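## Task

The stand's post is locked in a hole by a spring pin with a pull knob, and it falls if the pin is out and nothing holds it. Raise the post four holes (15.2 cm) and pin it there without ever letting it fall or lowering it quickly, even while it is held. Move the wooden block from the tote onto the stand's top plate. The tote must finish fully on the work bench, with nothing hanging past its edge. Either robot or both may work. Finish with every gripper released and every robot backed away, and no robot toppled or left leaning.

## Robot and tools

Robots: two identical Hello Robot Stretch 4 units, r1 and r2. Each has an omni-wheel base, a lift riding a mast, a single arm that telescopes forward, a three-joint wrist (yaw, pitch, roll) and a two-finger gripper. Each is about 1.6 m tall, and its base rim lies within 0.23 m of its base origin. Cameras per robot: <r>_head_camera, <r>_head_left_camera, <r>_head_right_camera and <r>_wrist_camera, with r being r1 or r2.

Frames: every robot reports in its own base frame, with the origin on the floor below the base centre, x ahead, y to the left and z up. hand_pose is the point between the open fingertips, in that frame; its printed value may be slightly wrong. base_odometry is measured against where the base stood when the scene began; heading is positive to the left, from -3.142 to 3.142, and it counts wheel rotation, so slip shows as motion. Only images, lidar_m and wrist_depth_mm tell where one robot is relative to the other.

execute_actions(actions, cameras): actions is a list holding one action object or nothing (nothing just returns state and pictures). The object is keyed "r1" and/or "r2". Per robot you give:
- base: one command only, and each is a relative move from where the base last measured itself. translate_m drives straight, metres, -2 to 2, positive forward. strafe_m slides sideways, metres, -2 to 2, positive left. rotate_rad spins in place, radians, -3.2 to 3.2, positive counter-clockwise seen from above.
- joints: absolute targets by name (not offsets). lift_m 0 to 1.2 m; arm_m 0 to 0.55 m of extension; wrist_yaw_rad -1.134 to 4.276 (0 points ahead, positive turns left, 3.14 folds back, above 3.4 the arm may block it); wrist_pitch_rad -1.117 to 4.259 (0 level, 1.57 pointing down); wrist_roll_rad -1.117 to 4.259 (0 keeps fingers level, positive turns clockwise viewed from behind); gripper_m -0.038 to 0.141 m fingertip gap, negative values squeeze the tips together. A joint target past its range is clipped and reported; any other bad value or unknown key rejects the whole call.
- pace: "slow", "default", "fast" or "max" (base up to 0.1/0.3/0.4/0.6 m/s and 1/2/3/4 rad/s; slower when the lift is above 0.2 m).
- contact_limits: {"arm_m": value}, 0 (most sensitive) to 0.75 (strongest), default 0.5.
- end_of_arm: "enable_torque", sent by itself, revives wrist or gripper motors that shut off.
Motions in one action start together and may finish at different moments. No action runs longer than 15 s. A robot, base or joint you leave out may keep driving to its previous target. cameras picks which images come back: omitted, null or ["all"] for all, [] for none.

wait(seconds): 0 to 10, nothing new commanded, returns state and images. zoom_image(camera, region): region [x0, y0, x1, y1] in pixels of that camera's latest full image, at most 504 by 504. read_manual(section): only licence texts. finished_scene(scene): ends the current scene by its number; irreversible, and the result states success.

Result lines: base_status and joint_status per motion. "done" means reached (for the base: wheels turned the commanded amount, slip included). "off_target" means resting short and possibly still pushing. "contact_stop_at_<key>" means it hit something; that lift, arm or wheel set goes slack (a loaded lift can sag, a base can roll). "limit_stop_at_<name>": a built-in limit; "limit_stop_at_tilt" means leaning beyond 6 degrees, with lift, arm and wheels slack until it recovers; "limit_stop_at_own_body" means self-collision, and you can still move away from the body. "torque_fault": a wrist or gripper motor maxed out and went limp; send enable_torque. on_its_own lists uncommanded behaviour; "held at" is the held target, not the position. lidar_m: 12 distances in metres, 30-degree sectors, first straight ahead and going counter-clockwise (4th left, 7th behind, 10th right); "-" means nothing seen or closer than 0.25 m; it misses glass, thin legs and much behind the robot, but sees the other robot and table tops. wrist_depth_mm: 7x7 grid from the top left, 100 to 2000 mm. motor_effort: percent of maximum, positive toward larger joint values, peak in brackets; an offset at rest suggests pushing or carrying. turned_by_wheels versus turned_by_imu differing by over about 0.1 rad means a hit or slip. base_tilt in degrees, forward and right positive, with a fixed bias up to about 1.5.

Gripping: command a gap below the object's width; the reading and "done" do not prove a grasp, but a firm squeeze changes gripper effort. If the tips jam against a surface underneath, raise the lift. A good first unfold is lift_m 0.4 with wrist_yaw_rad 0.

Avoid: letting the unpinned post fall or lowering it fast; robots touching each other (a base already in contact presses hard with even a few more mm); driving or turning with over 1 kg held and arm_m above 0.2, especially at fast paces; strong steady pushes with a high gripper; sharing one load while driving (robots travel up to about 3 cm differently per metre); tote overhanging the bench; drops, slams and hard impacts. Time spent moving matters, thinking time does not; the robots hold the last command while you think.

Each tool is called after "Request:" as name(argument=value, ...) on one line, values as JSON.

## Session

Request:
execute_actions(actions=[])

Scene clock: 0.00 s.
r1.base_odometry: x=+0.000 y=+0.000 heading=+0.000 (m, m, rad; r1's odometry frame)
r1.turned_by_wheels: +0.000 (rad since the last result)
r1.turned_by_imu: +0.000 (rad since the last result)
r1.base_tilt: forward=-0.2 right=-0.3 (deg)
r1.lidar_m: 0.82 1.04 2.20 3.61 2.26 1.15 1.14 1.49 5.16 1.36 0.91 0.80
r1.base_status: not commanded
r1.joint_positions: lift_m=+0.172 arm_m=+0.003 wrist_yaw_rad=+3.149 wrist_pitch_rad=+0.007 wrist_roll_rad=+0.001 gripper_m=+0.057
r1.joint_status: not commanded
r1.motor_effort: lift_m=+18 arm_m=+0 wrist_yaw_rad=+1 wrist_pitch_rad=-8 wrist_roll_rad=+1 gripper_m=-3 wheel_0=+0 wheel_1=+0 wheel_2=+0 (%)
r1.hand_pose: x=-0.1157 y=+0.0851 z=+0.3478 quat_wxyz=(-0.004, -0.004, +0.001, +1.000) (m; r1's base frame)
r1.wrist_depth_mm: - 139 240 - - - - / - 114 139 - - - - / - 117 140 - 1863 - - / 143 141 206 - - - - / 217 - - - 1863 - - / 226 1229 196 1281 198 1308 1308 / 228 809 854 110 878 831 904
r2.base_odometry: x=+0.000 y=+0.000 heading=+0.000 (m, m, rad; r2's odometry frame)
r2.turned_by_wheels: +0.000 (rad since the last result)
r2.turned_by_imu: +0.000 (rad since the last result)
r2.base_tilt: forward=+0.1 right=+0.0 (deg)
r2.lidar_m: 3.24 3.49 3.71 0.99 1.00 1.55 2.84 1.36 1.06 1.02 1.15 1.76
r2.base_status: not commanded
r2.joint_positions: lift_m=+0.166 arm_m=+0.001 wrist_yaw_rad=+3.181 wrist_pitch_rad=+0.009 wrist_roll_rad=-0.011 gripper_m=+0.057
r2.joint_status: not commanded
r2.motor_effort: lift_m=+20 arm_m=+0 wrist_yaw_rad=+0 wrist_pitch_rad=-7 wrist_roll_rad=+0 gripper_m=-2 wheel_0=+0 wheel_1=+0 wheel_2=+2 (%)
r2.hand_pose: x=-0.1195 y=+0.0759 z=+0.3413 quat_wxyz=(-0.020, -0.004, -0.006, +1.000) (m; r2's base frame)
r2.wrist_depth_mm: - 142 262 - - - - / - 115 141 - - - - / - 115 141 - - - - / - 133 173 - - - - / 212 1708 - - - - - / 1336 1499 213 1618 214 1576 1576 / 904 891 904 148 917 976 1060
pictures: r1_head_camera, r1_head_left_camera, r1_head_right_camera, r1_wrist_camera, r2_head_camera, r2_head_left_camera, r2_head_right_camera, r2_wrist_camera
Images, in order (width x height): r1_head_camera 420x560, r1_head_left_camera 420x672, r1_head_right_camera 420x672, r1_wrist_camera 616x392, r2_head_camera 420x560, r2_head_left_camera 420x672, r2_head_right_camera 420x672, r2_wrist_camera 616x392.

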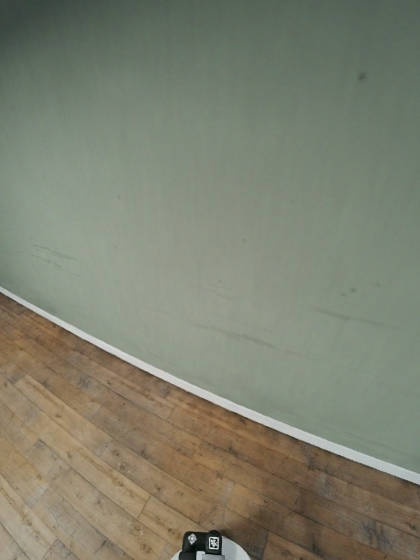

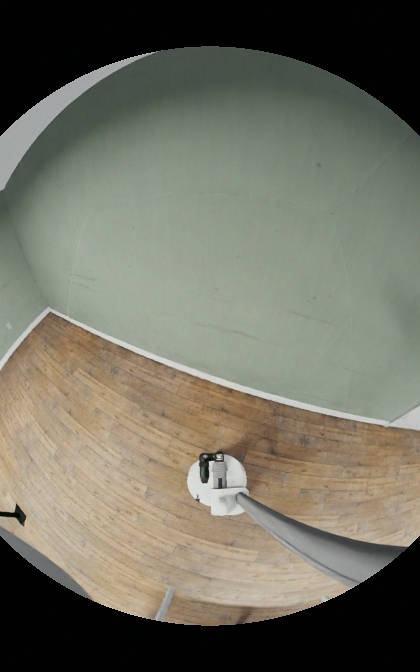

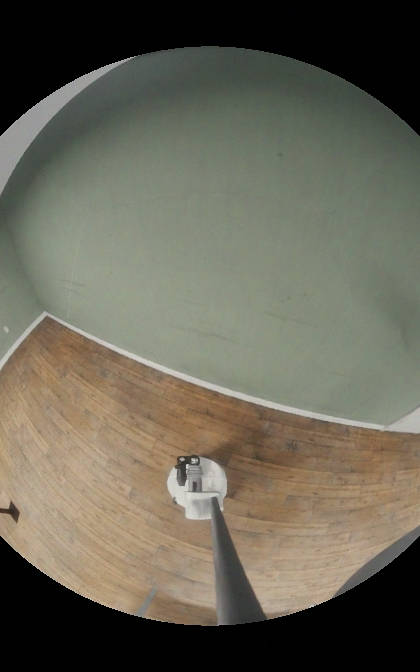

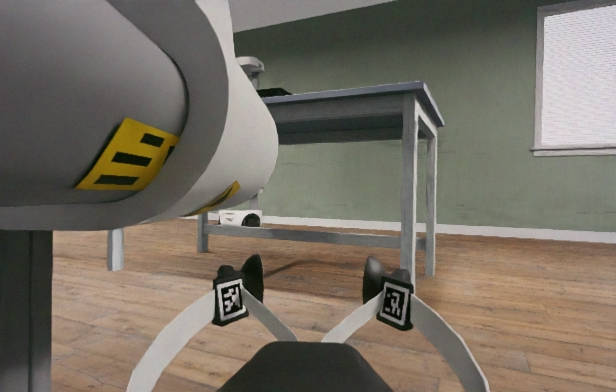

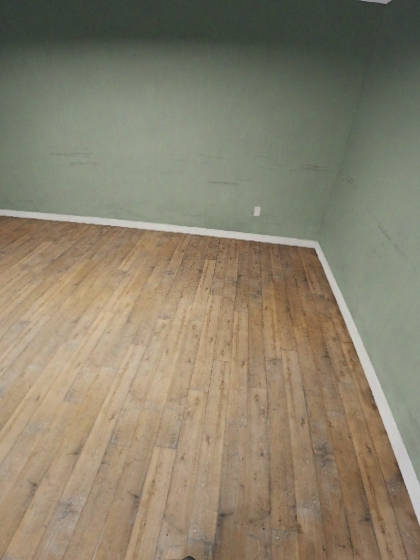

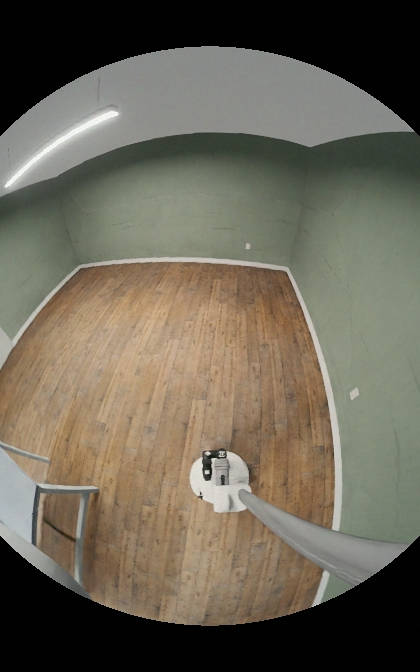

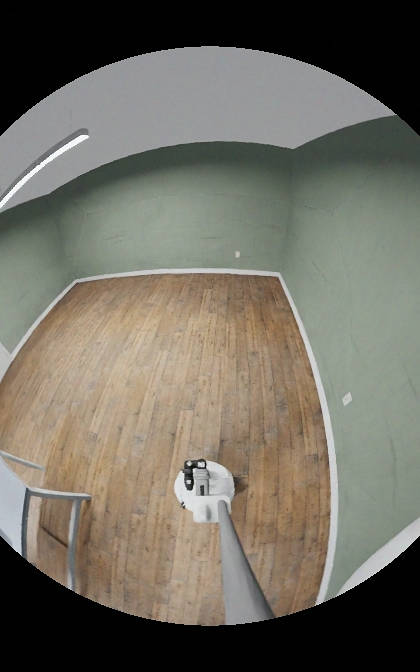

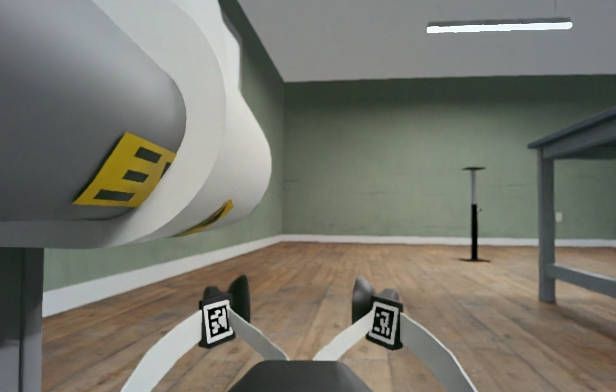

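Request:
execute_actions(actions=[{"r1":{"base":{"rotate_rad":2.1},"joints":{"lift_m":0.4,"wrist_yaw_rad":0}},"r2":{"base":{"rotate_rad":2.3},"joints":{"lift_m":0.4,"wrist_yaw_rad":0}}}], cameras=["r1_head_camera","r2_head_camera","r1_wrist_camera"])

Scene clock: 2.60 s.
r1.base_odometry: x=+0.000 y=+0.000 heading=+2.100 (m, m, rad; r1's odometry frame)
r1.turned_by_wheels: +2.100 (rad since the last result)
r1.turned_by_imu: +2.140 (rad since the last result)
r1.base_tilt: forward=-0.2 right=-0.3 (deg)
r1.lidar_m: 2.24 1.13 1.16 1.51 5.16 1.29 0.89 0.81 0.85 1.10 2.41 3.61
r1.base_status: done
r1.joint_positions: lift_m=+0.400 arm_m=+0.003 wrist_yaw_rad=+0.001 wrist_pitch_rad=+0.007 wrist_roll_rad=+0.001 gripper_m=+0.057
r1.joint_status: all done
r1.motor_effort: lift_m=+22(23) arm_m=-1(1) wrist_yaw_rad=-1(6) wrist_pitch_rad=-7(8) wrist_roll_rad=+1(0) gripper_m=-4(4) wheel_0=-2(6) wheel_1=-1(7) wheel_2=-1(10) (%)
r1.hand_pose: x=+0.4620 y=-0.0873 z=+0.5758 quat_wxyz=(+1.000, +0.001, +0.004, +0.000) (m; r1's base frame)
r1.wrist_depth_mm: - - - - - - - / - - - - - - - / - - - - - - - / - - - - - - - / - - - - - - - / 1808 1863 196 1921 198 - - / 1308 1205 1336 110 1366 1281 1366
r2.base_odometry: x=+0.000 y=+0.000 heading=+2.299 (m, m, rad; r2's odometry frame)
r2.turned_by_wheels: +2.299 (rad since the last result)
r2.turned_by_imu: +2.317 (rad since the last result)
r2.base_tilt: forward=+0.0 right=+0.1 (deg)
r2.lidar_m: 1.13 3.54 1.88 1.16 1.04 1.05 1.31 2.57 3.26 3.98 3.63 0.98
r2.base_status: done
r2.joint_positions: lift_m=+0.400 arm_m=+0.001 wrist_yaw_rad=+0.000 wrist_pitch_rad=+0.009 wrist_roll_rad=-0.011 gripper_m=+0.057
r2.joint_status: all done
r2.motor_effort: lift_m=+24(26) arm_m=+0(0) wrist_yaw_rad=-2(6) wrist_pitch_rad=-7(8) wrist_roll_rad=+0(1) gripper_m=-4(3) wheel_0=-2(8) wheel_1=-2(9) wheel_2=-3(11) (%)
r2.hand_pose: x=+0.4608 y=-0.0873 z=+0.5753 quat_wxyz=(+1.000, -0.006, +0.005, +0.000) (m; r2's base frame)
r2.wrist_depth_mm: - - - - - - - / - - - - - - - / - - - - - - - / - - 1756 1255 1618 788 1118 / - - - - - - - / - - 213 - 214 - - / 1537 1430 1397 148 1430 691 1464
pictures: r1_head_camera, r1_wrist_camera, r2_head_camera
Images, in order (width x height): r1_head_camera 420x560, r1_wrist_camera 616x392, r2_head_camera 420x560.

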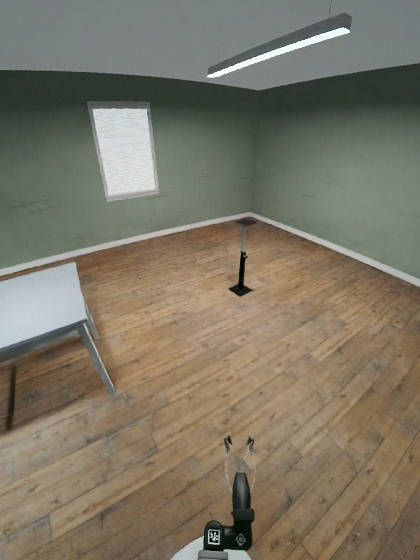

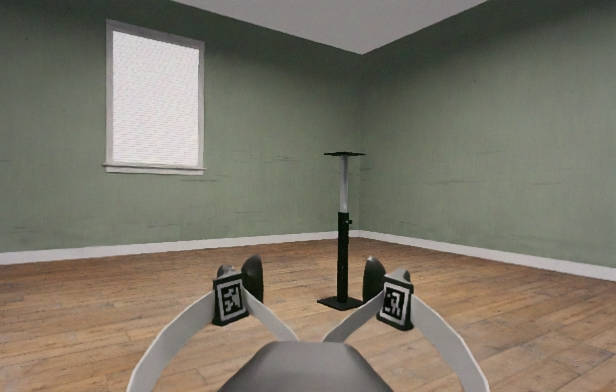

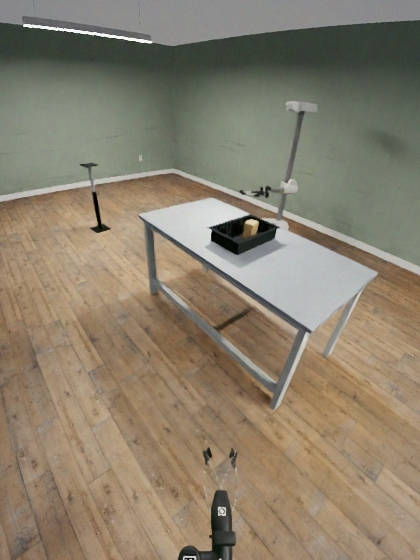

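Request:
execute_actions(actions=[{"r1":{"base":{"rotate_rad":0.67}},"r2":{"base":{"rotate_rad":-0.8}}}], cameras=[])

Request:
execute_actions(actions=[{"r1":{"base":{"strafe_m":-1.56},"joints":{"lift_m":0.3},"pace":"fast"},"r2":{"base":{"strafe_m":1.15},"joints":{"lift_m":1.1,"wrist_pitch_rad":1.0,"gripper_m":0.12},"pace":"fast"}}], cameras=[])

Request:
execute_actions(actions=[{"r1":{"base":{"translate_m":0.7},"pace":"fast"},"r2":{"base":{"translate_m":0.6},"pace":"fast"}}], cameras=["r1_head_camera","r2_head_camera","r1_wrist_camera","r2_wrist_camera"])

Scene clock: 4.73 s.
r1.base_odometry: x=+0.000 y=+0.000 heading=+2.770 (m, m, rad; r1's odometry frame)
r1.turned_by_wheels: +0.670 (rad since the last result)
r1.turned_by_imu: +0.683 (rad since the last result)
r1.base_tilt: forward=-0.2 right=-0.2 (deg)
r1.lidar_m: 1.14 1.18 1.73 2.62 1.12 0.84 0.81 0.87 1.28 3.57 2.27 2.21
r1.base_status: done
r1.joint_positions: lift_m=+0.400 arm_m=+0.003 wrist_yaw_rad=+0.000 wrist_pitch_rad=+0.007 wrist_roll_rad=+0.001 gripper_m=+0.057
r1.joint_status: not commanded
r1.motor_effort: lift_m=+22(22) arm_m=-1(1) wrist_yaw_rad=+0(0) wrist_pitch_rad=-8(8) wrist_roll_rad=+2(0) gripper_m=-5(7) wheel_0=+0(8) wheel_1=+0(6) wheel_2=+0(9) (%)
r1.hand_pose: x=+0.4619 y=-0.0874 z=+0.5759 quat_wxyz=(+1.000, +0.001, +0.004, +0.000) (m; r1's base frame)
r1.wrist_depth_mm: - - - - - - - / - - - - - - - / 1025 1008 976 - - - - / - - - - - - - / - - - - - - - / 1708 1661 196 1618 198 - - / 1308 1205 1308 110 1308 1229 1336
r2.base_odometry: x=+0.000 y=+0.000 heading=+1.500 (m, m, rad; r2's odometry frame)
r2.turned_by_wheels: -0.799 (rad since the last result)
r2.turned_by_imu: -0.805 (rad since the last result)
r2.base_tilt: forward=+0.0 right=+0.0 (deg)
r2.lidar_m: 1.13 0.96 1.40 3.37 1.42 1.08 1.05 1.10 1.63 3.22 3.44 3.72
r2.base_status: done
r2.joint_positions: lift_m=+0.400 arm_m=+0.001 wrist_yaw_rad=+0.000 wrist_pitch_rad=+0.009 wrist_roll_rad=-0.011 gripper_m=+0.057
r2.joint_status: not commanded
r2.motor_effort: lift_m=+23(24) arm_m=+0(0) wrist_yaw_rad=-1(1) wrist_pitch_rad=-9(8) wrist_roll_rad=+0(0) gripper_m=-4(2) wheel_0=+2(6) wheel_1=+2(10) wheel_2=+3(10) (%)
r2.hand_pose: x=+0.4607 y=-0.0875 z=+0.5753 quat_wxyz=(+1.000, -0.006, +0.005, +0.000) (m; r2's base frame)
r2.wrist_depth_mm: - - - - - - - / - - - - - - - / - - - - - - - / - 1042 - - - - - / - - - - - - - / - - 213 - 214 - - / 1464 1308 1366 148 1464 1537 1576
pictures: none
No camera images: the call's "cameras" was empty. Leave "cameras" out to get every camera's image.

Scene clock: 9.87 s.
r1.base_odometry: x=+0.567 y=+1.453 heading=+2.770 (m, m, rad; r1's odometry frame)
r1.turned_by_wheels: +0.000 (rad since the last result)
r1.turned_by_imu: -0.004 (rad since the last result)
r1.base_tilt: forward=-0.3 right=-0.3 (deg)
r1.lidar_m: 1.53 2.17 1.92 3.00 1.24 0.93 0.90 0.97 1.43 1.98 2.10 3.00
r1.base_status: done
r1.joint_positions: lift_m=+0.300 arm_m=+0.003 wrist_yaw_rad=+0.000 wrist_pitch_rad=+0.007 wrist_roll_rad=+0.001 gripper_m=+0.057
r1.joint_status: all done
r1.motor_effort: lift_m=+14(20) arm_m=-1(1) wrist_yaw_rad=+0(0) wrist_pitch_rad=-7(7) wrist_roll_rad=+1(0) gripper_m=-2(4) wheel_0=-2(12) wheel_1=+1(11) wheel_2=+0(5) (%)
r1.hand_pose: x=+0.4619 y=-0.0874 z=+0.4765 quat_wxyz=(+1.000, +0.001, +0.003, +0.000) (m; r1's base frame)
r1.wrist_depth_mm: - - - - - - - / - - - - - - - / - - - - - - - / - - - - - - - / - - - - - - - / 1618 1576 196 1661 198 1661 1708 / 1098 1042 1098 110 1138 1078 1160
r2.base_odometry: x=-1.147 y=+0.081 heading=+1.500 (m, m, rad; r2's odometry frame)
r2.turned_by_wheels: +0.000 (rad since the last result)
r2.turned_by_imu: -0.002 (rad since the last result)
r2.base_tilt: forward=+0.0 right=+0.1 (deg)
r2.lidar_m: 0.96 1.02 2.49 3.15 1.32 1.00 0.96 1.02 1.49 4.40 4.68 0.99
r2.base_status: done
r2.joint_positions: lift_m=+1.100 arm_m=+0.001 wrist_yaw_rad=+0.000 wrist_pitch_rad=+1.001 wrist_roll_rad=-0.011 gripper_m=+0.120
r2.joint_status: all done
r2.motor_effort: lift_m=+23(26) arm_m=+0(0) wrist_yaw_rad=-1(0) wrist_pitch_rad=-4(4) wrist_roll_rad=-1(0) gripper_m=-2(5) wheel_0=+1(13) wheel_1=-1(13) wheel_2=+0(3) (%)
r2.hand_pose: x=+0.3278 y=-0.0874 z=+1.0349 quat_wxyz=(+0.877, -0.005, +0.480, +0.003) (m; r2's base frame)
r2.wrist_depth_mm: 878 878 891 891 904 904 917 / 1060 1863 1921 1921 1808 1756 917 / 1618 1708 1708 1756 1756 1756 1708 / 1499 1464 1464 1464 1499 1499 1576 / 1366 1366 1397 1397 1397 1430 1397 / 1229 1229 1255 1281 220 1255 1281 / 1160 1118 1160 151 1160 1160 1205
pictures: none
No camera images: the call's "cameras" was empty. Leave "cameras" out to get every camera's image.

Scene clock: 13.17 s.
r1.base_odometry: x=-0.085 y=+1.708 heading=+2.770 (m, m, rad; r1's odometry frame)
r1.turned_by_wheels: +0.000 (rad since the last result)
r1.turned_by_imu: +0.001 (rad since the last result)
r1.base_tilt: forward=-0.2 right=-0.2 (deg)
r1.lidar_m: 0.83 3.30 1.60 1.85 2.21 1.65 1.60 1.72 2.10 2.03 2.15 3.06
r1.base_status: done
r1.joint_positions: lift_m=+0.300 arm_m=+0.003 wrist_yaw_rad=+0.000 wrist_pitch_rad=+0.007 wrist_roll_rad=+0.001 gripper_m=+0.057
r1.joint_status: not commanded
r1.motor_effort: lift_m=+15(14) arm_m=-1(0) wrist_yaw_rad=+0(0) wrist_pitch_rad=-8(8) wrist_roll_rad=+1(0) gripper_m=-2(7) wheel_0=-1(8) wheel_1=+0(6) wheel_2=+2(13) (%)
r1.hand_pose: x=+0.4619 y=-0.0874 z=+0.4765 quat_wxyz=(+1.000, +0.001, +0.003, +0.000) (m; r1's base frame)
r1.wrist_depth_mm: - - - 715 - - - / - - - - - - - / - - - - - - - / - - - - - - - / - - - - - - - / 1576 1576 196 1464 198 1661 1708 / 1078 1042 1118 110 1138 1078 1182
r2.base_odometry: x=-1.105 y=+0.680 heading=+1.500 (m, m, rad; r2's odometry frame)
r2.turned_by_wheels: +0.000 (rad since the last result)
r2.turned_by_imu: +0.001 (rad since the last result)
r2.base_tilt: forward=+0.0 right=+0.0 (deg)
r2.lidar_m: 0.38 0.42 0.59 4.29 2.10 1.62 1.58 1.67 2.41 4.38 0.53 0.38
r2.base_status: done
r2.joint_positions: lift_m=+1.100 arm_m=+0.001 wrist_yaw_rad=+0.000 wrist_pitch_rad=+1.001 wrist_roll_rad=-0.011 gripper_m=+0.120
r2.joint_status: not commanded
r2.motor_effort: lift_m=+23(23) arm_m=+0(0) wrist_yaw_rad=+0(1) wrist_pitch_rad=-4(4) wrist_roll_rad=+0(0) gripper_m=-1(1) wheel_0=+2(8) wheel_1=+3(10) wheel_2=-3(14) (%)
r2.hand_pose: x=+0.3278 y=-0.0874 z=+1.0349 quat_wxyz=(+0.877, -0.005, +0.480, +0.003) (m; r2's base frame)
r2.wrist_depth_mm: 866 891 891 788 891 904 - / 750 759 750 723 759 788 788 / 668 661 654 683 661 691 699 / 591 597 591 569 585 615 621 / 535 544 549 549 544 549 559 / 508 496 492 504 220 492 504 / 1118 1008 1042 151 1118 1138 1205
pictures: r1_head_camera, r1_wrist_camera, r2_head_camera, r2_wrist_camera
Images, in order (width x height): r1_head_camera 420x560, r1_wrist_camera 616x392, r2_head_camera 420x560, r2_wrist_camera 616x392.

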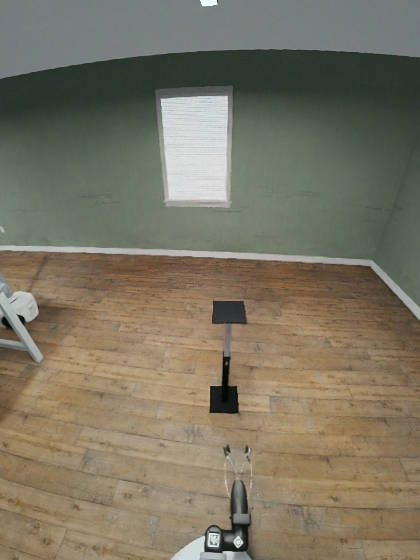

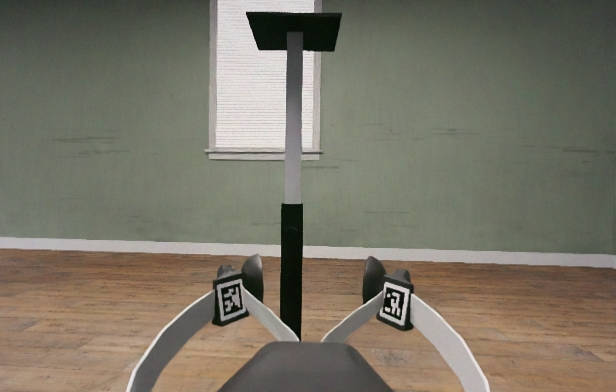

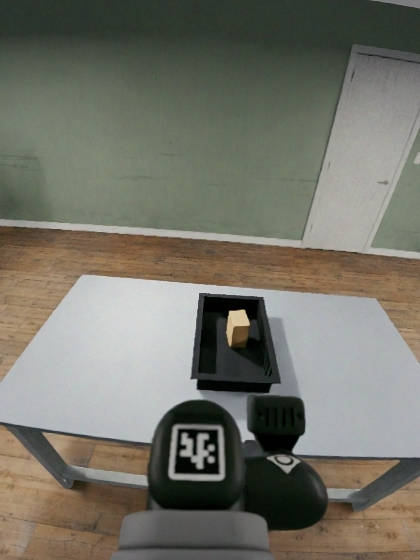

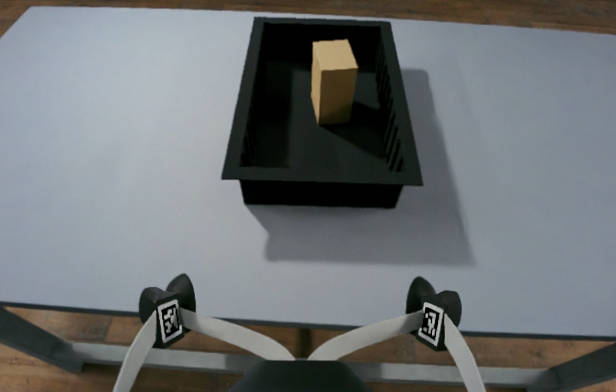

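Request:
execute_actions(actions=[{"r1":{"base":{"strafe_m":0.035},"joints":{"arm_m":0.22,"lift_m":0.29}},"r2":{"base":{"strafe_m":-0.045},"joints":{"arm_m":0.35,"lift_m":1.02}}}], cameras=["r1_wrist_camera","r2_wrist_camera","r2_head_camera"])

Scene clock: 15.63 s.
r1.base_odometry: x=-0.098 y=+1.675 heading=+2.770 (m, m, rad; r1's odometry frame)
r1.turned_by_wheels: +0.000 (rad since the last result)
r1.turned_by_imu: +0.000 (rad since the last result)
r1.base_tilt: forward=-0.3 right=-0.2 (deg)
r1.lidar_m: 0.85 3.30 1.57 1.85 2.19 1.64 1.62 1.72 2.11 2.05 2.19 3.13
r1.base_status: done
r1.joint_positions: lift_m=+0.290 arm_m=+0.219 wrist_yaw_rad=+0.000 wrist_pitch_rad=+0.007 wrist_roll_rad=+0.001 gripper_m=+0.057
r1.joint_status: all done
r1.motor_effort: lift_m=+14(14) arm_m=+6(5) wrist_yaw_rad=+0(0) wrist_pitch_rad=-8(7) wrist_roll_rad=+1(0) gripper_m=-3(3) wheel_0=+2(8) wheel_1=-1(8) wheel_2=+0(5) (%)
r1.hand_pose: x=+0.6783 y=-0.0874 z=+0.4666 quat_wxyz=(+1.000, +0.001, +0.003, +0.000) (m; r1's base frame)
r1.wrist_depth_mm: - - - - - - - / - - - - - - - / - - - - - - - / - - - - - - - / - - - - - - - / 1576 1576 196 466 198 1661 1618 / 1078 1008 1078 110 1098 1042 1138
r2.base_odometry: x=-1.060 y=+0.677 heading=+1.500 (m, m, rad; r2's odometry frame)
r2.turned_by_wheels: +0.000 (rad since the last result)
r2.turned_by_imu: +0.000 (rad since the last result)
r2.base_tilt: forward=+0.1 right=+0.0 (deg)
r2.lidar_m: 0.38 0.42 0.59 4.30 2.12 1.61 1.58 1.66 2.40 4.38 0.52 0.40
r2.base_status: done
r2.joint_positions: lift_m=+1.020 arm_m=+0.349 wrist_yaw_rad=+0.000 wrist_pitch_rad=+1.001 wrist_roll_rad=-0.011 gripper_m=+0.120
r2.joint_status: all done
r2.motor_effort: lift_m=+15(21) arm_m=+9(9) wrist_yaw_rad=-1(0) wrist_pitch_rad=-4(4) wrist_roll_rad=-1(1) gripper_m=-2(1) wheel_0=+1(10) wheel_1=-1(8) wheel_2=+0(3) (%)
r2.hand_pose: x=+0.6750 y=-0.0874 z=+0.9556 quat_wxyz=(+0.877, -0.005, +0.480, +0.003) (m; r2's base frame)
r2.wrist_depth_mm: - - - - - - - / 621 627 634 640 647 654 1921 / 559 559 504 512 508 569 580 / 496 496 480 364 488 512 512 / 449 442 442 392 433 459 462 / 410 336 407 415 220 413 424 / 377 329 375 151 368 379 389
pictures: r1_wrist_camera, r2_head_camera, r2_wrist_camera
Images, in order (width x height): r1_wrist_camera 616x392, r2_head_camera 420x560, r2_wrist_camera 616x392.

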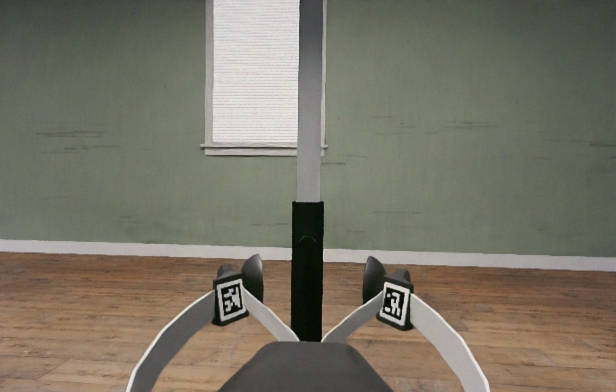

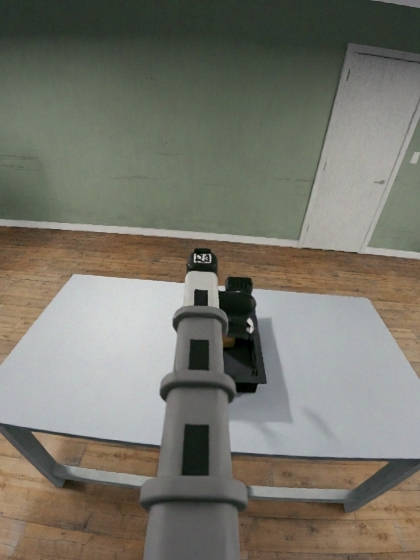

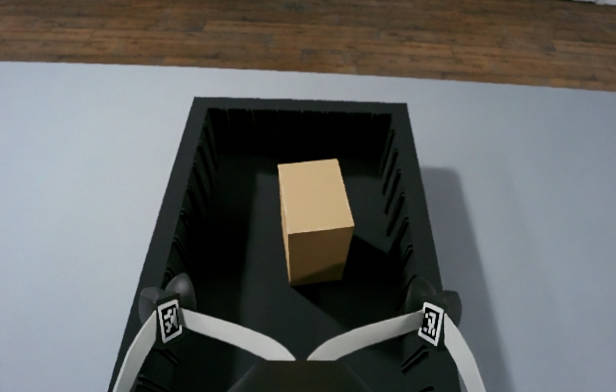

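Request:
execute_actions(actions=[{"r1":{"base":{"strafe_m":0.006},"joints":{"arm_m":0.34,"gripper_m":0.08}},"r2":{"base":{"strafe_m":-0.012},"joints":{"arm_m":0.485,"lift_m":0.92,"gripper_m":0.11}}}], cameras=["r1_wrist_camera","r2_wrist_camera","r1_head_camera"])

Scene clock: 18.20 s.
r1.base_odometry: x=-0.100 y=+1.670 heading=+2.770 (m, m, rad; r1's odometry frame)
r1.turned_by_wheels: +0.000 (rad since the last result)
r1.turned_by_imu: -0.001 (rad since the last result)
r1.base_tilt: forward=-0.2 right=-0.3 (deg)
r1.lidar_m: 0.84 3.28 1.57 1.84 2.19 1.66 1.59 1.71 2.12 2.07 2.18 3.15
r1.base_status: done
r1.joint_positions: lift_m=+0.290 arm_m=+0.339 wrist_yaw_rad=+0.000 wrist_pitch_rad=+0.007 wrist_roll_rad=+0.001 gripper_m=+0.080
r1.joint_status: all done
r1.motor_effort: lift_m=+14(13) arm_m=+6(8) wrist_yaw_rad=+1(1) wrist_pitch_rad=-8(8) wrist_roll_rad=+0(1) gripper_m=-1(1) wheel_0=+0(6) wheel_1=-1(6) wheel_2=+0(2) (%)
r1.hand_pose: x=+0.7983 y=-0.0874 z=+0.4666 quat_wxyz=(+1.000, +0.001, +0.003, +0.000) (m; r1's base frame)
r1.wrist_depth_mm: - - - - - - - / - - - - - - - / - - - - - - - / - - - - - - - / - - - - - - - / 1537 1576 199 351 196 1661 1661 / 1078 1008 1078 110 1098 1042 1118
r2.base_odometry: x=-1.048 y=+0.676 heading=+1.500 (m, m, rad; r2's odometry frame)
r2.turned_by_wheels: +0.000 (rad since the last result)
r2.turned_by_imu: +0.000 (rad since the last result)
r2.base_tilt: forward=+0.0 right=+0.0 (deg)
r2.lidar_m: 0.37 0.41 0.61 4.35 2.11 1.63 1.57 1.68 2.42 4.34 0.52 0.41
r2.base_status: done
r2.joint_positions: lift_m=+0.920 arm_m=+0.484 wrist_yaw_rad=+0.000 wrist_pitch_rad=+1.001 wrist_roll_rad=-0.011 gripper_m=+0.110
r2.joint_status: all done
r2.motor_effort: lift_m=+15(14) arm_m=+8(9) wrist_yaw_rad=-1(1) wrist_pitch_rad=-3(5) wrist_roll_rad=+0(0) gripper_m=-1(3) wheel_0=+3(9) wheel_1=-3(9) wheel_2=+0(0) (%)
r2.hand_pose: x=+0.8100 y=-0.0874 z=+0.8556 quat_wxyz=(+0.877, -0.005, +0.480, +0.003) (m; r2's base frame)
r2.wrist_depth_mm: 1863 1921 1921 1983 1983 - - / 477 480 484 488 488 496 1661 / 421 320 325 324 324 436 436 / 375 291 370 373 362 382 392 / 334 293 334 210 340 336 349 / 228 255 213 191 201 235 320 / 210 256 281 149 279 208 296
pictures: r1_head_camera, r1_wrist_camera, r2_wrist_camera
Images, in order (width x height): r1_head_camera 420x560, r1_wrist_camera 616x392, r2_wrist_camera 616x392.

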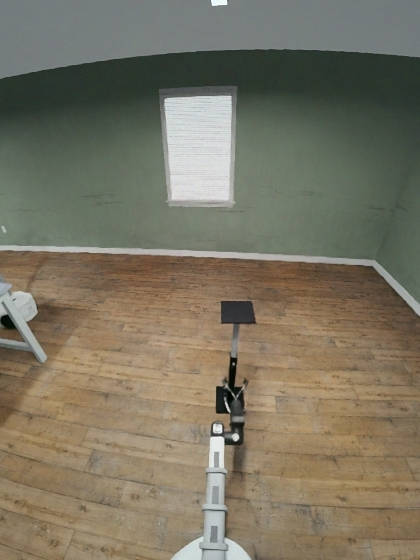

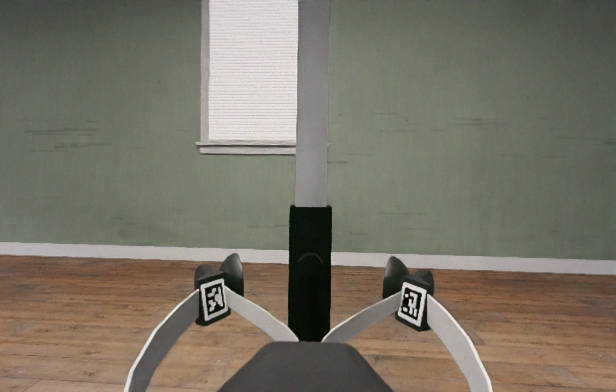

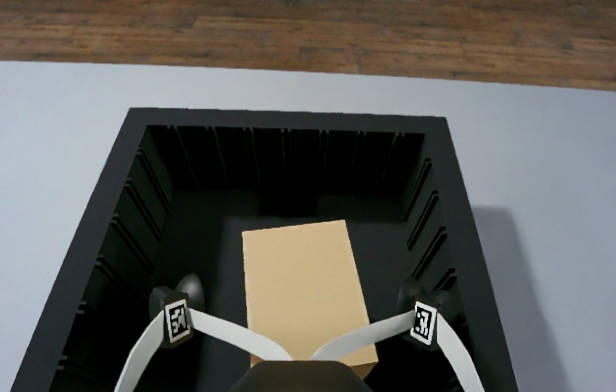

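Request:
execute_actions(actions=[{"r2":{"joints":{"gripper_m":0.02}}}], cameras=[])

Request:
execute_actions(actions=[{"r2":{"joints":{"lift_m":1.1}}}], cameras=[])

Request:
execute_actions(actions=[{"r2":{"joints":{"arm_m":0.1},"base":{"translate_m":-0.3}}}], cameras=[])

Request:
execute_actions(actions=[{"r2":{"base":{"strafe_m":2.0},"pace":"fast"}}], cameras=["r2_wrist_camera","r2_head_camera","r1_head_camera"])

Scene clock: 20.40 s.
r1.base_odometry: x=-0.100 y=+1.670 heading=+2.770 (m, m, rad; r1's odometry frame)
r1.turned_by_wheels: +0.000 (rad since the last result)
r1.turned_by_imu: +0.000 (rad since the last result)
r1.base_tilt: forward=-0.2 right=-0.3 (deg)
r1.lidar_m: 0.84 3.28 1.56 1.88 2.20 1.66 1.60 1.73 2.13 2.07 2.19 3.11
r1.base_status: not commanded
r1.joint_positions: lift_m=+0.290 arm_m=+0.339 wrist_yaw_rad=+0.000 wrist_pitch_rad=+0.007 wrist_roll_rad=+0.001 gripper_m=+0.080
r1.joint_status: not commanded
r1.motor_effort: lift_m=+14(14) arm_m=+6(6) wrist_yaw_rad=+0(1) wrist_pitch_rad=-8(8) wrist_roll_rad=+1(1) gripper_m=-3(2) wheel_0=+0(0) wheel_1=-1(1) wheel_2=+0(0) (%)
r1.hand_pose: x=+0.7983 y=-0.0874 z=+0.4666 quat_wxyz=(+1.000, +0.001, +0.003, +0.000) (m; r1's base frame)
r1.wrist_depth_mm: - - - - - - - / - - - - - - - / - - - - - - - / - - - - - - - / - - - - - - - / 1537 1576 200 349 196 1618 1618 / 1078 1008 1098 110 1098 1042 1098
r2.base_odometry: x=-1.048 y=+0.676 heading=+1.500 (m, m, rad; r2's odometry frame)
r2.turned_by_wheels: +0.000 (rad since the last result)
r2.turned_by_imu: +0.000 (rad since the last result)
r2.base_tilt: forward=+0.1 right=+0.0 (deg)
r2.lidar_m: 0.37 0.42 0.61 4.34 2.12 1.63 1.57 1.68 2.40 4.36 0.50 0.37
r2.base_status: not commanded
r2.joint_positions: lift_m=+0.920 arm_m=+0.484 wrist_yaw_rad=+0.000 wrist_pitch_rad=+1.003 wrist_roll_rad=-0.011 gripper_m=+0.020
r2.joint_status: all done
r2.motor_effort: lift_m=+15(15) arm_m=+8(8) wrist_yaw_rad=+0(1) wrist_pitch_rad=-9(8) wrist_roll_rad=-1(0) gripper_m=-23(23) wheel_0=+4(4) wheel_1=-3(3) wheel_2=+0(0) (%)
r2.hand_pose: x=+0.8097 y=-0.0874 z=+0.8554 quat_wxyz=(+0.877, -0.005, +0.481, +0.003) (m; r2's base frame)
r2.wrist_depth_mm: 1921 1921 1921 1983 1921 1983 1983 / 473 477 477 484 484 492 1708 / 415 317 327 324 322 433 433 / 375 291 368 370 359 379 389 / 330 293 332 200 336 336 351 / 227 273 188 181 202 236 317 / 209 240 276 169 274 211 294
pictures: none
No camera images: the call's "cameras" was empty. Leave "cameras" out to get every camera's image.

Scene clock: 22.23 s.
r1.base_odometry: x=-0.100 y=+1.670 heading=+2.770 (m, m, rad; r1's odometry frame)
r1.turned_by_wheels: +0.000 (rad since the last result)
r1.turned_by_imu: +0.000 (rad since the last result)
r1.base_tilt: forward=-0.2 right=-0.3 (deg)
r1.lidar_m: 0.83 3.28 1.59 1.86 2.20 1.65 1.60 1.73 2.15 2.07 2.17 3.15
r1.base_status: not commanded
r1.joint_positions: lift_m=+0.290 arm_m=+0.339 wrist_yaw_rad=+0.000 wrist_pitch_rad=+0.007 wrist_roll_rad=+0.001 gripper_m=+0.080
r1.joint_status: not commanded
r1.motor_effort: lift_m=+13(14) arm_m=+6(6) wrist_yaw_rad=+1(0) wrist_pitch_rad=-7(7) wrist_roll_rad=+0(1) gripper_m=-3(4) wheel_0=+0(0) wheel_1=-1(1) wheel_2=+0(0) (%)
r1.hand_pose: x=+0.7983 y=-0.0874 z=+0.4666 quat_wxyz=(+1.000, +0.001, +0.003, +0.000) (m; r1's base frame)
r1.wrist_depth_mm: - - - - - - - / - - - - - - - / - - - - - - - / - - - - - - - / - - - - - - - / 1576 1537 200 349 195 1618 1661 / 1078 1042 1098 110 1118 1060 1138
r2.base_odometry: x=-1.048 y=+0.676 heading=+1.500 (m, m, rad; r2's odometry frame)
r2.turned_by_wheels: +0.000 (rad since the last result)
r2.turned_by_imu: +0.000 (rad since the last result)
r2.base_tilt: forward=+0.1 right=+0.0 (deg)
r2.lidar_m: 0.37 0.41 0.60 4.34 2.09 1.63 1.57 1.67 2.42 4.38 0.52 0.38
r2.base_status: not commanded
r2.joint_positions: lift_m=+1.100 arm_m=+0.484 wrist_yaw_rad=+0.000 wrist_pitch_rad=+1.003 wrist_roll_rad=-0.011 gripper_m=+0.020
r2.joint_status: all done
r2.motor_effort: lift_m=+25(26) arm_m=+8(8) wrist_yaw_rad=-1(1) wrist_pitch_rad=-8(9) wrist_roll_rad=+0(0) gripper_m=-21(21) wheel_0=+4(4) wheel_1=-3(3) wheel_2=+0(0) (%)
r2.hand_pose: x=+0.8097 y=-0.0874 z=+1.0346 quat_wxyz=(+0.877, -0.005, +0.481, +0.003) (m; r2's base frame)
r2.wrist_depth_mm: - - - - - - - / 1983 1983 1983 1921 1921 1983 - / 1708 1708 1708 1708 1708 1708 1756 / 585 597 597 603 603 603 609 / 535 535 459 199 496 549 554 / 484 484 187 181 202 500 500 / 449 355 421 169 366 452 469
pictures: none
No camera images: the call's "cameras" was empty. Leave "cameras" out to get every camera's image.

Scene clock: 24.70 s.
r1.base_odometry: x=-0.100 y=+1.670 heading=+2.770 (m, m, rad; r1's odometry frame)
r1.turned_by_wheels: +0.000 (rad since the last result)
r1.turned_by_imu: -0.001 (rad since the last result)
r1.base_tilt: forward=-0.2 right=-0.2 (deg)
r1.lidar_m: 0.84 2.81 1.57 1.87 2.19 1.65 1.61 1.72 2.12 2.07 2.19 3.13
r1.base_status: not commanded
r1.joint_positions: lift_m=+0.290 arm_m=+0.339 wrist_yaw_rad=+0.000 wrist_pitch_rad=+0.007 wrist_roll_rad=+0.001 gripper_m=+0.080
r1.joint_status: not commanded
r1.motor_effort: lift_m=+14(14) arm_m=+6(6) wrist_yaw_rad=+1(0) wrist_pitch_rad=-7(7) wrist_roll_rad=+0(2) gripper_m=-2(3) wheel_0=+0(0) wheel_1=-1(1) wheel_2=+0(0) (%)
r1.hand_pose: x=+0.7983 y=-0.0874 z=+0.4666 quat_wxyz=(+1.000, +0.001, +0.003, +0.000) (m; r1's base frame)
r1.wrist_depth_mm: - - - - - - - / - - - - - - - / - - - - - - - / - - - - - - - / - - - - - - - / 1537 1576 200 351 196 1618 1661 / 1078 1025 1078 110 1118 1060 1098
r2.base_odometry: x=-1.069 y=+0.377 heading=+1.500 (m, m, rad; r2's odometry frame)
r2.turned_by_wheels: +0.000 (rad since the last result)
r2.turned_by_imu: +0.000 (rad since the last result)
r2.base_tilt: forward=+0.0 right=+0.0 (deg)
r2.lidar_m: 0.37 0.73 2.38 4.10 1.74 1.33 1.28 1.33 1.94 4.36 0.93 0.68
r2.base_status: done
r2.joint_positions: lift_m=+1.100 arm_m=+0.101 wrist_yaw_rad=+0.000 wrist_pitch_rad=+1.003 wrist_roll_rad=-0.011 gripper_m=+0.020
r2.joint_status: all done
r2.motor_effort: lift_m=+25(25) arm_m=-8(8) wrist_yaw_rad=+0(1) wrist_pitch_rad=-10(10) wrist_roll_rad=+0(1) gripper_m=-21(23) wheel_0=-4(8) wheel_1=-3(8) wheel_2=+3(12) (%)
r2.hand_pose: x=+0.4274 y=-0.0874 z=+1.0345 quat_wxyz=(+0.877, -0.005, +0.481, +0.003) (m; r2's base frame)
r2.wrist_depth_mm: 854 878 842 878 891 904 904 / 759 759 715 691 778 778 788 / 654 668 668 668 683 683 691 / 1430 621 627 634 621 627 609 / 1366 1366 1366 200 1397 1397 1336 / 1205 1205 187 181 202 1205 1255 / 1138 1118 1138 169 1118 1160 1182
pictures: none
No camera images: the call's "cameras" was empty. Leave "cameras" out to get every camera's image.

Scene clock: 32.07 s.
r1.base_odometry: x=-0.100 y=+1.670 heading=+2.770 (m, m, rad; r1's odometry frame)
r1.turned_by_wheels: +0.000 (rad since the last result)
r1.turned_by_imu: -0.002 (rad since the last result)
r1.base_tilt: forward=-0.2 right=-0.2 (deg)
r1.lidar_m: 0.83 3.29 1.57 1.87 2.20 1.66 1.61 1.71 2.13 2.07 2.22 3.12
r1.base_status: not commanded
r1.joint_positions: lift_m=+0.290 arm_m=+0.339 wrist_yaw_rad=+0.000 wrist_pitch_rad=+0.007 wrist_roll_rad=+0.001 gripper_m=+0.080
r1.joint_status: not commanded
r1.motor_effort: lift_m=+14(14) arm_m=+6(6) wrist_yaw_rad=+1(0) wrist_pitch_rad=-7(7) wrist_roll_rad=+1(1) gripper_m=-5(1) wheel_0=+0(0) wheel_1=-2(2) wheel_2=+0(0) (%)
r1.hand_pose: x=+0.7983 y=-0.0874 z=+0.4666 quat_wxyz=(+1.000, +0.001, +0.003, +0.000) (m; r1's base frame)
r1.wrist_depth_mm: - - - - - - - / - - - - - - - / - - - - - - - / - - - - - - - / - - - 1537 - - - / 1537 1537 199 351 196 1618 1661 / 1078 1025 1078 110 1098 1025 1118
r2.base_odometry: x=-3.064 y=+0.518 heading=+1.500 (m, m, rad; r2's odometry frame)
r2.turned_by_wheels: +0.000 (rad since the last result)
r2.turned_by_imu: -0.005 (rad since the last result)
r2.base_tilt: forward=+0.1 right=+0.0 (deg)
r2.lidar_m: 0.34 0.98 2.42 2.35 1.57 1.18 1.11 1.21 1.77 2.68 1.47 1.86
r2.base_status: done
r2.joint_positions: lift_m=+1.100 arm_m=+0.101 wrist_yaw_rad=+0.000 wrist_pitch_rad=+1.003 wrist_roll_rad=-0.011 gripper_m=+0.020
r2.joint_status: not commanded
r2.motor_effort: lift_m=+24(25) arm_m=-8(8) wrist_yaw_rad=-1(0) wrist_pitch_rad=-9(10) wrist_roll_rad=+0(0) gripper_m=-19(21) wheel_0=-2(11) wheel_1=+2(13) wheel_2=+0(1) (%)
r2.hand_pose: x=+0.4275 y=-0.0874 z=+1.0346 quat_wxyz=(+0.877, -0.005, +0.481, +0.003) (m; r2's base frame)
r2.wrist_depth_mm: - 750 - - - - - / 1921 1863 1708 1863 1983 1983 - / 1708 1661 1708 1756 1756 1756 1708 / 1537 1499 1499 1537 1499 1576 1576 / 1366 1397 1336 200 1397 1397 1430 / 1255 1255 187 181 193 1281 1281 / 1160 1098 1118 169 1118 1138 1182
pictures: r1_head_camera, r2_head_camera, r2_wrist_camera
Images, in order (width x height): r1_head_camera 420x560, r2_head_camera 420x560, r2_wrist_camera 616x392.

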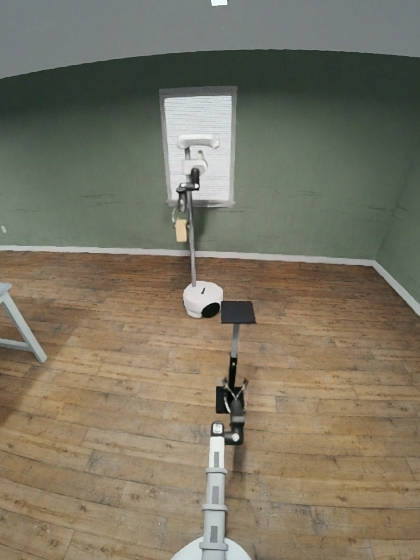

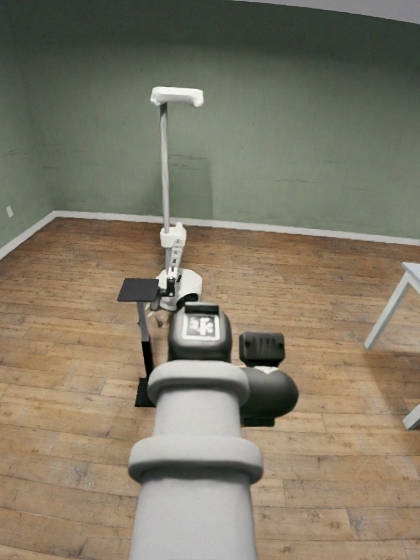

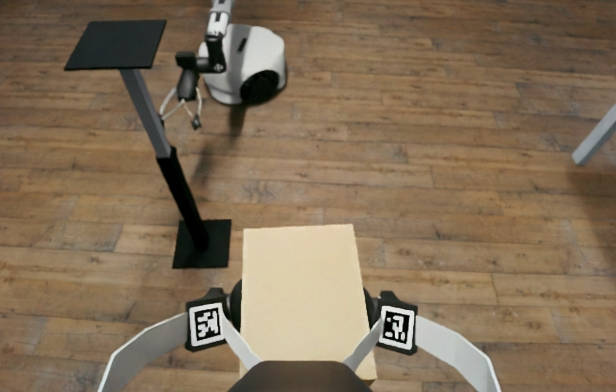

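Request:
execute_actions(actions=[{"r2":{"base":{"strafe_m":0.37}}}], cameras=[])

Request:
execute_actions(actions=[{"r2":{"base":{"translate_m":0.3},"joints":{"arm_m":0.38}}}], cameras=["r2_wrist_camera","r2_head_right_camera","r1_head_camera"])

Scene clock: 34.80 s.
r1.base_odometry: x=-0.100 y=+1.670 heading=+2.770 (m, m, rad; r1's odometry frame)
r1.turned_by_wheels: +0.000 (rad since the last result)
r1.turned_by_imu: -0.001 (rad since the last result)
r1.base_tilt: forward=-0.2 right=-0.3 (deg)
r1.lidar_m: 0.84 3.30 1.56 1.85 2.20 1.67 1.60 1.71 2.16 2.07 2.16 3.12
r1.base_status: not commanded
r1.joint_positions: lift_m=+0.290 arm_m=+0.339 wrist_yaw_rad=+0.000 wrist_pitch_rad=+0.007 wrist_roll_rad=+0.001 gripper_m=+0.080
r1.joint_status: not commanded
r1.motor_effort: lift_m=+14(13) arm_m=+6(6) wrist_yaw_rad=+1(0) wrist_pitch_rad=-7(7) wrist_roll_rad=+0(2) gripper_m=-5(3) wheel_0=+0(0) wheel_1=-1(1) wheel_2=+0(0) (%)
r1.hand_pose: x=+0.7983 y=-0.0874 z=+0.4666 quat_wxyz=(+1.000, +0.001, +0.003, +0.000) (m; r1's base frame)
r1.wrist_depth_mm: - - - - - - - / - - - - - - - / - - - - - - - / - - - - - - - / - - - 1537 - - - / 1537 1537 199 351 195 1661 1618 / 1060 1008 1078 110 1098 1042 1138
r2.base_odometry: x=-3.433 y=+0.544 heading=+1.500 (m, m, rad; r2's odometry frame)
r2.turned_by_wheels: +0.000 (rad since the last result)
r2.turned_by_imu: -0.001 (rad since the last result)
r2.base_tilt: forward=+0.0 right=+0.0 (deg)
r2.lidar_m: 0.35 2.67 2.05 1.99 1.57 1.19 1.13 1.19 1.71 2.72 1.79 3.66
r2.base_status: done
r2.joint_positions: lift_m=+1.100 arm_m=+0.101 wrist_yaw_rad=+0.000 wrist_pitch_rad=+1.003 wrist_roll_rad=-0.011 gripper_m=+0.020
r2.joint_status: not commanded
r2.motor_effort: lift_m=+24(24) arm_m=-8(8) wrist_yaw_rad=-1(1) wrist_pitch_rad=-8(9) wrist_roll_rad=+0(0) gripper_m=-20(21) wheel_0=+1(9) wheel_1=-1(9) wheel_2=+0(0) (%)
r2.hand_pose: x=+0.4275 y=-0.0874 z=+1.0347 quat_wxyz=(+0.877, -0.005, +0.481, +0.003) (m; r2's base frame)
r2.wrist_depth_mm: - - - 759 - - - / 1921 1983 1921 1708 1983 1983 - / 1708 1661 1708 1661 1708 1756 1756 / 1537 1499 1537 1537 1537 1537 1576 / 1366 1366 1366 200 1397 1397 1397 / 1229 1229 187 181 193 1281 1281 / 1138 1118 1118 169 1118 1160 1182
pictures: none
No camera images: the call's "cameras" was empty. Leave "cameras" out to get every camera's image.

Scene clock: 37.27 s.
r1.base_odometry: x=-0.100 y=+1.670 heading=+2.770 (m, m, rad; r1's odometry frame)
r1.turned_by_wheels: +0.000 (rad since the last result)
r1.turned_by_imu: -0.001 (rad since the last result)
r1.base_tilt: forward=-0.2 right=-0.2 (deg)
r1.lidar_m: 0.84 3.31 1.55 1.88 2.17 1.64 1.62 1.68 2.14 2.06 2.18 3.11
r1.base_status: not commanded
r1.joint_positions: lift_m=+0.290 arm_m=+0.339 wrist_yaw_rad=+0.000 wrist_pitch_rad=+0.007 wrist_roll_rad=+0.001 gripper_m=+0.080
r1.joint_status: not commanded
r1.motor_effort: lift_m=+14(13) arm_m=+6(6) wrist_yaw_rad=+0(1) wrist_pitch_rad=-8(7) wrist_roll_rad=-1(1) gripper_m=-6(3) wheel_0=+0(0) wheel_1=-1(1) wheel_2=+0(0) (%)
r1.hand_pose: x=+0.7983 y=-0.0874 z=+0.4666 quat_wxyz=(+1.000, +0.001, +0.003, +0.000) (m; r1's base frame)
r1.wrist_depth_mm: - - - - - - - / - - - - - - - / - - - - - - - / - - - - - - - / - - - - - - - / 1537 1576 200 351 196 1618 1661 / 1098 1008 1078 110 931 1042 1118
r2.base_odometry: x=-3.412 y=+0.843 heading=+1.500 (m, m, rad; r2's odometry frame)
r2.turned_by_wheels: +0.000 (rad since the last result)
r2.turned_by_imu: +0.001 (rad since the last result)
r2.base_tilt: forward=+0.1 right=-0.1 (deg)
r2.lidar_m: 0.61 2.67 2.02 1.96 1.96 1.48 1.41 1.49 2.20 1.71 1.70 0.66
r2.base_status: done
r2.joint_positions: lift_m=+1.100 arm_m=+0.379 wrist_yaw_rad=+0.000 wrist_pitch_rad=+1.003 wrist_roll_rad=-0.011 gripper_m=+0.020
r2.joint_status: all done
r2.motor_effort: lift_m=+23(23) arm_m=+8(10) wrist_yaw_rad=-1(2) wrist_pitch_rad=-8(10) wrist_roll_rad=+0(1) gripper_m=-20(22) wheel_0=+2(7) wheel_1=+3(7) wheel_2=-4(13) (%)
r2.hand_pose: x=+0.7047 y=-0.0874 z=+1.0347 quat_wxyz=(+0.877, -0.005, +0.481, +0.003) (m; r2's base frame)
r2.wrist_depth_mm: - - - 1160 - - - / 1921 1921 1921 1397 1983 1921 - / 1708 1661 1661 1430 1708 1756 1756 / 1499 1499 1499 1366 1576 1537 1576 / 1397 1366 1366 200 1397 1397 1397 / 1255 1229 187 181 193 1281 1308 / 1160 1098 1118 169 384 1138 1182
pictures: r1_head_camera, r2_head_right_camera, r2_wrist_camera
Images, in order (width x height): r1_head_camera 420x560, r2_head_right_camera 420x672, r2_wrist_camera 616x392.

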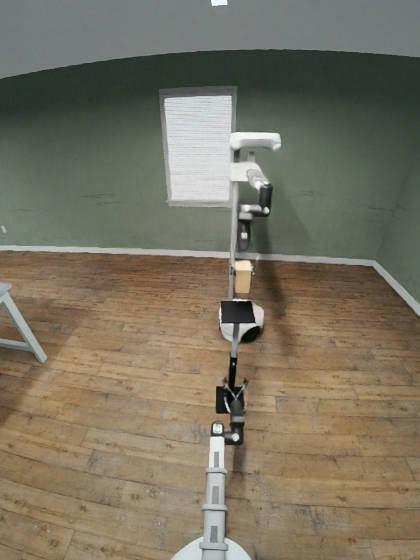

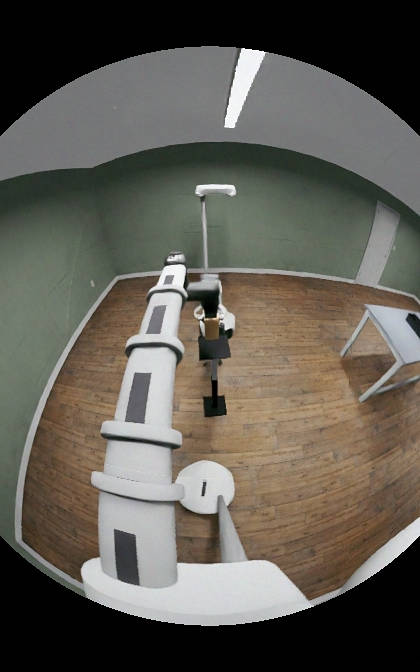

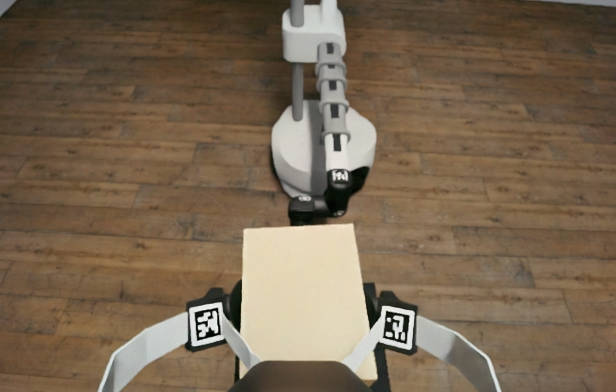

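Request:
execute_actions(actions=[{"r2":{"base":{"strafe_m":-0.02},"joints":{"arm_m":0.41,"lift_m":1.01}}}], cameras=["r2_wrist_camera","r2_head_right_camera","r1_head_camera"])

Request:
zoom_image(camera="r1_head_camera", region=[160,240,320,440])

Scene clock: 38.80 s.
r1.base_odometry: x=-0.100 y=+1.670 heading=+2.770 (m, m, rad; r1's odometry frame)
r1.turned_by_wheels: +0.000 (rad since the last result)
r1.turned_by_imu: +0.000 (rad since the last result)
r1.base_tilt: forward=-0.2 right=-0.2 (deg)
r1.lidar_m: 0.83 3.30 1.56 1.83 2.19 1.66 1.62 1.71 2.13 2.07 2.20 3.12
r1.base_status: not commanded
r1.joint_positions: lift_m=+0.290 arm_m=+0.339 wrist_yaw_rad=+0.000 wrist_pitch_rad=+0.007 wrist_roll_rad=+0.001 gripper_m=+0.080
r1.joint_status: not commanded
r1.motor_effort: lift_m=+14(13) arm_m=+6(6) wrist_yaw_rad=+1(1) wrist_pitch_rad=-7(8) wrist_roll_rad=+1(1) gripper_m=-4(2) wheel_0=+0(0) wheel_1=-1(1) wheel_2=+0(0) (%)
r1.hand_pose: x=+0.7983 y=-0.0874 z=+0.4666 quat_wxyz=(+1.000, +0.001, +0.003, +0.000) (m; r1's base frame)
r1.wrist_depth_mm: - - - - - - - / - - - - - - - / - - - - - - - / - - - - - - - / - - - - - - - / 1618 1576 200 349 196 1661 1618 / 1060 1025 1078 110 946 1042 1138
r2.base_odometry: x=-3.392 y=+0.842 heading=+1.500 (m, m, rad; r2's odometry frame)
r2.turned_by_wheels: +0.000 (rad since the last result)
r2.turned_by_imu: +0.000 (rad since the last result)
r2.base_tilt: forward=+0.0 right=+0.0 (deg)
r2.lidar_m: 0.62 2.70 2.03 1.98 1.94 1.48 1.43 1.50 2.20 1.71 1.67 3.34
r2.base_status: done
r2.joint_positions: lift_m=+1.010 arm_m=+0.409 wrist_yaw_rad=+0.000 wrist_pitch_rad=+1.003 wrist_roll_rad=-0.011 gripper_m=+0.020
r2.joint_status: all done
r2.motor_effort: lift_m=+16(23) arm_m=+8(7) wrist_yaw_rad=-1(1) wrist_pitch_rad=-8(9) wrist_roll_rad=+0(0) gripper_m=-22(24) wheel_0=+2(10) wheel_1=-2(8) wheel_2=+0(3) (%)
r2.hand_pose: x=+0.7346 y=-0.0874 z=+0.9453 quat_wxyz=(+0.877, -0.005, +0.481, +0.003) (m; r2's base frame)
r2.wrist_depth_mm: - - - 1098 - - - / 1808 1756 1756 1430 1808 1808 1863 / 1537 1537 1576 1255 1576 1618 1618 / 1366 1430 1397 842 1430 1430 1430 / 1281 1255 1255 200 1281 1308 1281 / 1138 1160 187 181 193 1182 1182 / 1060 1025 298 169 303 1078 1098
pictures: r1_head_camera, r2_head_right_camera, r2_wrist_camera
Images, in order (width x height): r1_head_camera 420x560, r2_head_right_camera 420x672, r2_wrist_camera 616x392.

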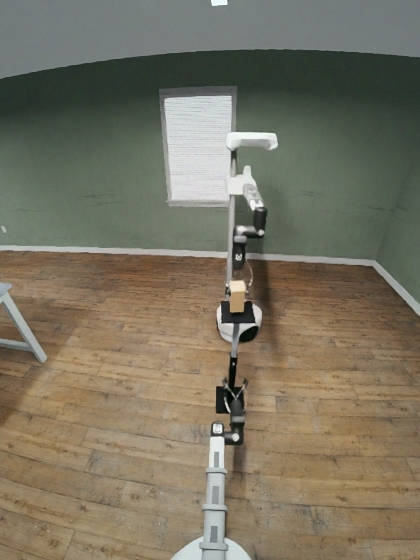

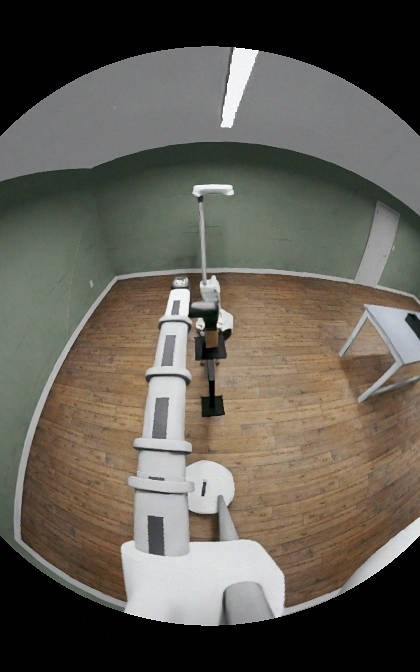

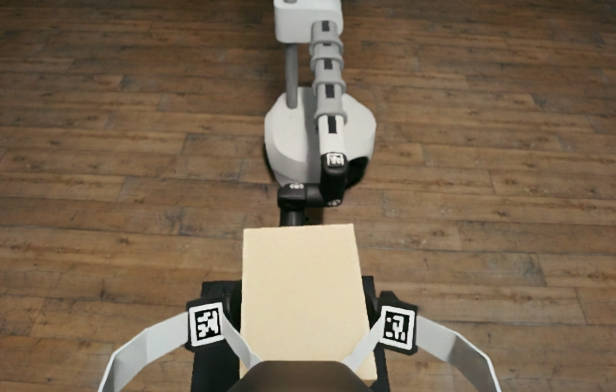

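Region (160, 240, 320, 440) of r1_head_camera's 420x560 image, scaled by 2.520, with more detail than that image has; it fills the left 403 columns of this view, and the rest is white.

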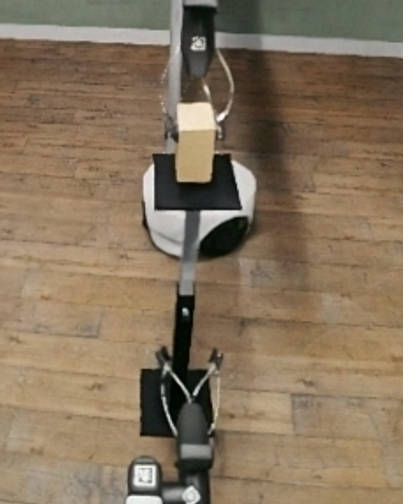

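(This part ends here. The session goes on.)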